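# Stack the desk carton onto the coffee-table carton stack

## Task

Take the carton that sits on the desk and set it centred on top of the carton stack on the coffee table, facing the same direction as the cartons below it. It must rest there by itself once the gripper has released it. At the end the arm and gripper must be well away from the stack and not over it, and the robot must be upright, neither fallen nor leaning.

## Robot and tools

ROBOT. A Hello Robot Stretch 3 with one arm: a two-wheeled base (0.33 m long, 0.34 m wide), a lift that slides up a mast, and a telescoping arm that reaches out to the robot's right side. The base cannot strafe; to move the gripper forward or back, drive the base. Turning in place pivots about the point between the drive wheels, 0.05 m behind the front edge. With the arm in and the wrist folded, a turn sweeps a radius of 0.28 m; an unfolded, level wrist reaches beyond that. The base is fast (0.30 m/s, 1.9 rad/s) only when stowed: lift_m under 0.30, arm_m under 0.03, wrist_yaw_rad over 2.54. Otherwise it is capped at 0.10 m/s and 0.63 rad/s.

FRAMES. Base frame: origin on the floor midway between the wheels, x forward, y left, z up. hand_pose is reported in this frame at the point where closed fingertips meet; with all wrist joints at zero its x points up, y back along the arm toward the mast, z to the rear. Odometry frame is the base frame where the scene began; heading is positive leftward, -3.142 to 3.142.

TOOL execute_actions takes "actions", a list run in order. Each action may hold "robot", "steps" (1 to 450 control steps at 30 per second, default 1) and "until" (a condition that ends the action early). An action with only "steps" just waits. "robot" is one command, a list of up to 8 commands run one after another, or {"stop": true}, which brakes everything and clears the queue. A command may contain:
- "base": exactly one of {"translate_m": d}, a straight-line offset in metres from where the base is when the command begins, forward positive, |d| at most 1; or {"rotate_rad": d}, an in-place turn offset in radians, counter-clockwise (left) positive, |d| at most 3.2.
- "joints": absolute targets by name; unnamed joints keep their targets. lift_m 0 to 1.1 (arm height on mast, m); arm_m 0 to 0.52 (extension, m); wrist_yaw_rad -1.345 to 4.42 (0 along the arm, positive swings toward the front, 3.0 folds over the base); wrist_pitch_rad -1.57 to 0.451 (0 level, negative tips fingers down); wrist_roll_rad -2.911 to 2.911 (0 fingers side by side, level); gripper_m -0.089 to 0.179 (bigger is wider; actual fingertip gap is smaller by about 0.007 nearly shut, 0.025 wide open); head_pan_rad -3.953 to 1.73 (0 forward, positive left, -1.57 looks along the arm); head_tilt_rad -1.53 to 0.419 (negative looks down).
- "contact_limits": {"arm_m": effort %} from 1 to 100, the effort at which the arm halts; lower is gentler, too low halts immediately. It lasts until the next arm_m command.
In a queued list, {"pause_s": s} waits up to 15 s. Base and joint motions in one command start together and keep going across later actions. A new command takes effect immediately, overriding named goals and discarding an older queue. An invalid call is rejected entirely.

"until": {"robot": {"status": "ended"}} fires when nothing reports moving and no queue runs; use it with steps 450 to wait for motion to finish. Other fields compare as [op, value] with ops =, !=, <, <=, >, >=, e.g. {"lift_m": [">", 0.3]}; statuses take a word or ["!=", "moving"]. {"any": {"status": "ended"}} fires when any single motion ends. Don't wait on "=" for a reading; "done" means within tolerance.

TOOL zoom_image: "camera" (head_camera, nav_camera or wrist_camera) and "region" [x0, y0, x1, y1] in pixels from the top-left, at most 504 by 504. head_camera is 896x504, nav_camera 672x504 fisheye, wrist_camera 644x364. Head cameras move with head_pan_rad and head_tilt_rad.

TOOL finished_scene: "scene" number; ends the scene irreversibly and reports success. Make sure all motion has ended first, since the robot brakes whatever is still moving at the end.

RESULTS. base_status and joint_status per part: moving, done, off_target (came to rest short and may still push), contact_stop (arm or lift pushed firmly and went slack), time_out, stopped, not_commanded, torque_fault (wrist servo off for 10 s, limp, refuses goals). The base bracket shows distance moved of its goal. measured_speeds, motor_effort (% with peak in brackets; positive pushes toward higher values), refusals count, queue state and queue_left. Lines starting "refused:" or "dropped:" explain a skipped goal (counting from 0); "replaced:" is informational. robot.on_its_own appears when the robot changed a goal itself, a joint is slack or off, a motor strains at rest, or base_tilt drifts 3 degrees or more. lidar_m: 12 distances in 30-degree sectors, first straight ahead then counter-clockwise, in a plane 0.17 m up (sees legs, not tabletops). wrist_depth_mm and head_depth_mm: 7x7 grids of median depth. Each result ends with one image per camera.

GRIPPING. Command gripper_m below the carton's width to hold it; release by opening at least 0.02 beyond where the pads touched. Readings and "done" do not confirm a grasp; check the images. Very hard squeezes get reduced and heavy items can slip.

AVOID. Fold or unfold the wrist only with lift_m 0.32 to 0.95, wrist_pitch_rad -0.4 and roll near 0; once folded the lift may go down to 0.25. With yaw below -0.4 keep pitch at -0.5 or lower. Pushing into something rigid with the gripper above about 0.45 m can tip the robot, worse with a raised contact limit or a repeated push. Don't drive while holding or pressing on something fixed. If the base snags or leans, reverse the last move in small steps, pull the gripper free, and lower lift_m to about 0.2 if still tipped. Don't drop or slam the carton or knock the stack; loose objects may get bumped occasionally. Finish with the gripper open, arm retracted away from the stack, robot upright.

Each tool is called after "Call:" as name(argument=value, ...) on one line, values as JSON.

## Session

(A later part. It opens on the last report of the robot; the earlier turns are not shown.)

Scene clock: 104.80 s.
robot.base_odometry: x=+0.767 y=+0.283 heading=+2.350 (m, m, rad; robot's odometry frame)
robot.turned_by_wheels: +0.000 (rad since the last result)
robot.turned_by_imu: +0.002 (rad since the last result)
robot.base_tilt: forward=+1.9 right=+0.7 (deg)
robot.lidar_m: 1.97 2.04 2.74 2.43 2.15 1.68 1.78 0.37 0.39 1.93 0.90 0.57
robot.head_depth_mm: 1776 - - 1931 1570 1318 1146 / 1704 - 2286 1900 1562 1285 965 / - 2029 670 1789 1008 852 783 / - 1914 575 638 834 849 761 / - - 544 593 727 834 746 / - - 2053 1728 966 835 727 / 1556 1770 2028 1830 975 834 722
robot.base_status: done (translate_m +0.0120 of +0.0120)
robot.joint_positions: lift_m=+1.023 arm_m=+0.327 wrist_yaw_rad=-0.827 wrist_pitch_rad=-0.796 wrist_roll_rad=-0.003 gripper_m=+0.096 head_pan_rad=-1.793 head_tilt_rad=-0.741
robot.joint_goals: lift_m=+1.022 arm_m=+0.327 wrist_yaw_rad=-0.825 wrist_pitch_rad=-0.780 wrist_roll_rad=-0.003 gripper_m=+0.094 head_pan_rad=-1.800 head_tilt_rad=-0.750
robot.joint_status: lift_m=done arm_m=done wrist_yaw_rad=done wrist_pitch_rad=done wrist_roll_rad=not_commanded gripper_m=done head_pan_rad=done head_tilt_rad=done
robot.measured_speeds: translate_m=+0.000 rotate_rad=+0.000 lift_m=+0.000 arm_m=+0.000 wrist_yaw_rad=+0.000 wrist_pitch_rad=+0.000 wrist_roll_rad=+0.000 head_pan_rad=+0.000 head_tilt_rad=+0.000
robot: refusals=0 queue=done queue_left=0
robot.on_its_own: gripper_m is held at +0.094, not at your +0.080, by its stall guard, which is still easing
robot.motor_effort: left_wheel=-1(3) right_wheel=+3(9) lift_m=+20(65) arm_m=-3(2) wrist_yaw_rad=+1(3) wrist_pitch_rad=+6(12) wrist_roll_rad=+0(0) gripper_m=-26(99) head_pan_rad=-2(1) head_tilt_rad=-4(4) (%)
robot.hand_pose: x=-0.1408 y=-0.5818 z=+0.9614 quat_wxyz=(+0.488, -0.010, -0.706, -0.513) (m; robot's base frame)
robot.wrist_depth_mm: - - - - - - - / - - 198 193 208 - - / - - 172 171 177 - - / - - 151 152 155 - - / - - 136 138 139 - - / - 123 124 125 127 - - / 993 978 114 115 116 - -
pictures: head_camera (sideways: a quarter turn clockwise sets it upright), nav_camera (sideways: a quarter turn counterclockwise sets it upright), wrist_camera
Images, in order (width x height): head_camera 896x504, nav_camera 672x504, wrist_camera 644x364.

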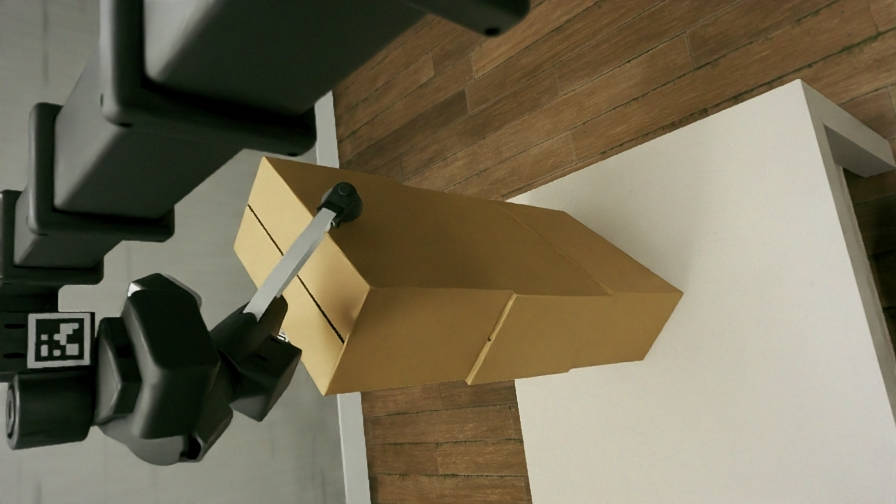

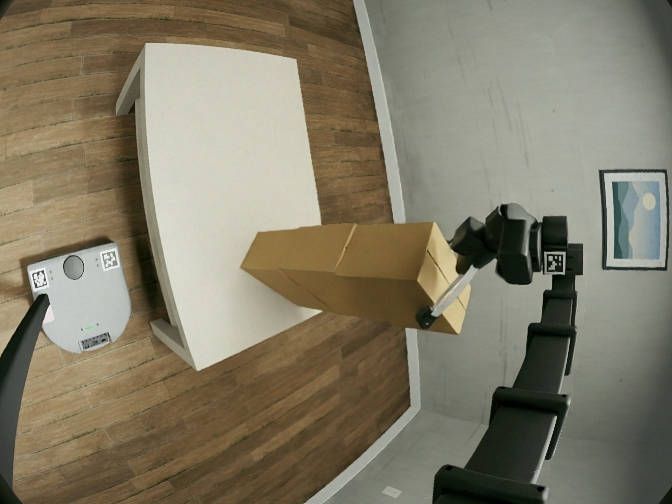

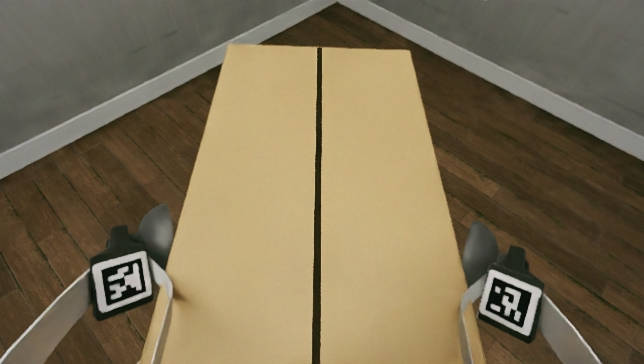

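Call:
execute_actions(actions=[{"robot":[{"joints":{"gripper_m":0.179}},{"joints":{"lift_m":1.1,"wrist_pitch_rad":-0.55}},{"base":{"translate_m":0.4},"joints":{"arm_m":0,"head_pan_rad":-2.3,"head_tilt_rad":-0.6}},{"joints":{"wrist_yaw_rad":0.5}}],"steps":450,"until":{"robot":{"status":"ended"}}}])

Scene clock: 117.07 s.
robot.base_odometry: x=+0.486 y=+0.567 heading=+2.350 (m, m, rad; robot's odometry frame)
robot.turned_by_wheels: +0.000 (rad since the last result)
robot.turned_by_imu: +0.006 (rad since the last result)
robot.base_tilt: forward=+2.0 right=+0.7 (deg)
robot.lidar_m: 1.58 1.63 2.20 2.38 2.91 2.03 2.17 0.72 1.00 0.75 0.27 1.64
robot.head_depth_mm: - - 2303 2303 1772 1422 1207 / - - 2567 2267 1758 984 1198 / - 2649 2786 2248 1137 926 1135 / - 2527 756 759 895 921 794 / - - - 803 1050 916 769 / - - - 2008 1114 909 766 / - - - - 1689 902 763
robot.base_status: done (translate_m +0.4000 of +0.4000)
robot.joint_positions: lift_m=+1.098 arm_m=+0.000 wrist_yaw_rad=+0.497 wrist_pitch_rad=-0.567 wrist_roll_rad=-0.002 gripper_m=+0.179 head_pan_rad=-2.293 head_tilt_rad=-0.606
robot.joint_goals: lift_m=+1.100 arm_m=+0.000 wrist_yaw_rad=+0.500 wrist_pitch_rad=-0.550 wrist_roll_rad=-0.002 gripper_m=+0.179 head_pan_rad=-2.300 head_tilt_rad=-0.600
robot.joint_status: lift_m=done arm_m=done wrist_yaw_rad=done wrist_pitch_rad=done wrist_roll_rad=not_commanded gripper_m=done head_pan_rad=done head_tilt_rad=done
robot.measured_speeds: translate_m=+0.000 rotate_rad=+0.000 lift_m=+0.000 arm_m=+0.000 wrist_yaw_rad=+0.000 wrist_pitch_rad=+0.000 wrist_roll_rad=+0.000 head_pan_rad=+0.000 head_tilt_rad=+0.000
robot: refusals=0 queue=done queue_left=0
robot.motor_effort: left_wheel=-1(3) right_wheel=+3(8) lift_m=+59(67) arm_m=-3(4) wrist_yaw_rad=+3(4) wrist_pitch_rad=+6(7) wrist_roll_rad=-1(1) gripper_m=+0(95) head_pan_rad=-2(20) head_tilt_rad=+2(12) (%)
robot.hand_pose: x=+0.0754 y=-0.3240 z=+1.0784 quat_wxyz=(+0.708, +0.359, -0.608, -0.024) (m; robot's base frame)
robot.wrist_depth_mm: - - - - - - - / - - - - - - - / - - - - - - - / - - - - - - - / - - - - - - - / - - - - 839 - - / - - - 757 740 742 -
pictures: head_camera (sideways: a quarter turn clockwise sets it upright), nav_camera (sideways: a quarter turn counterclockwise sets it upright), wrist_camera
Images, in order (width x height): head_camera 896x504, nav_camera 672x504, wrist_camera 644x364.

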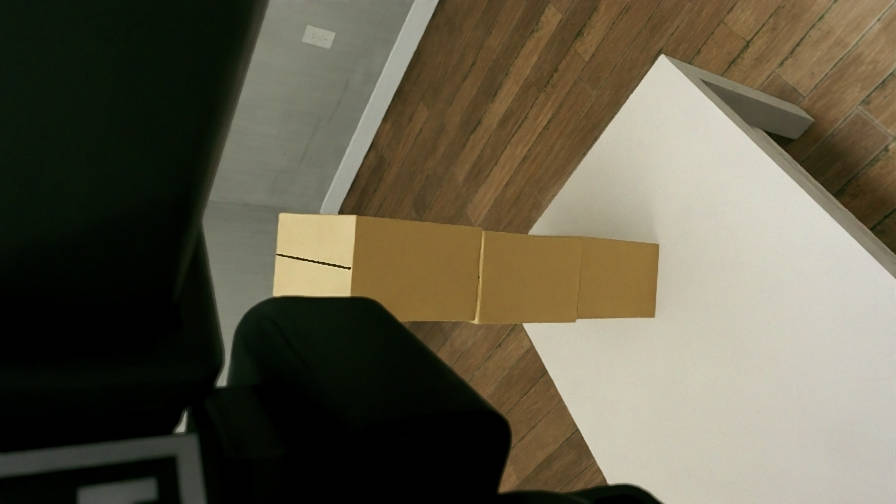

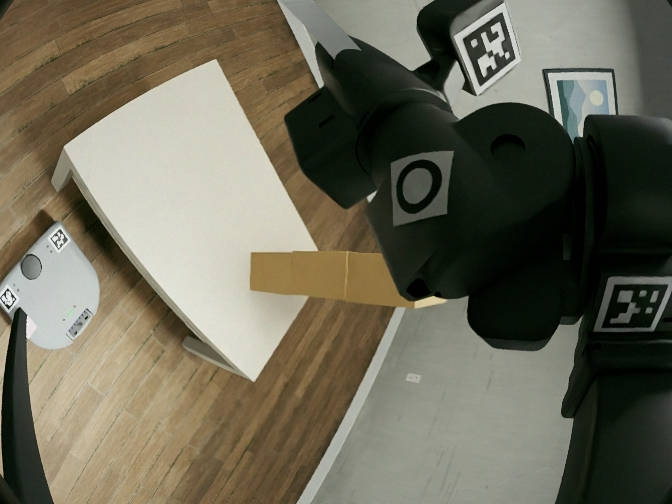

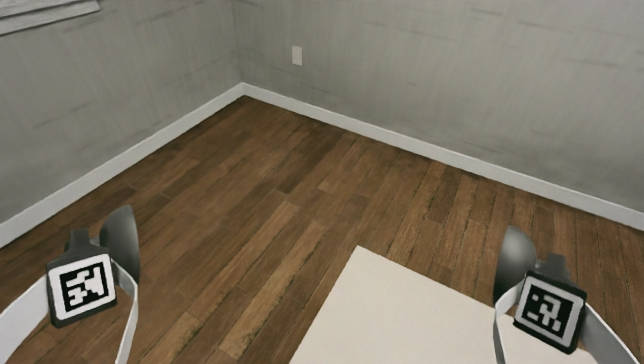

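Call:
finished_scene(scene=2)

The scene is finished: the task was done.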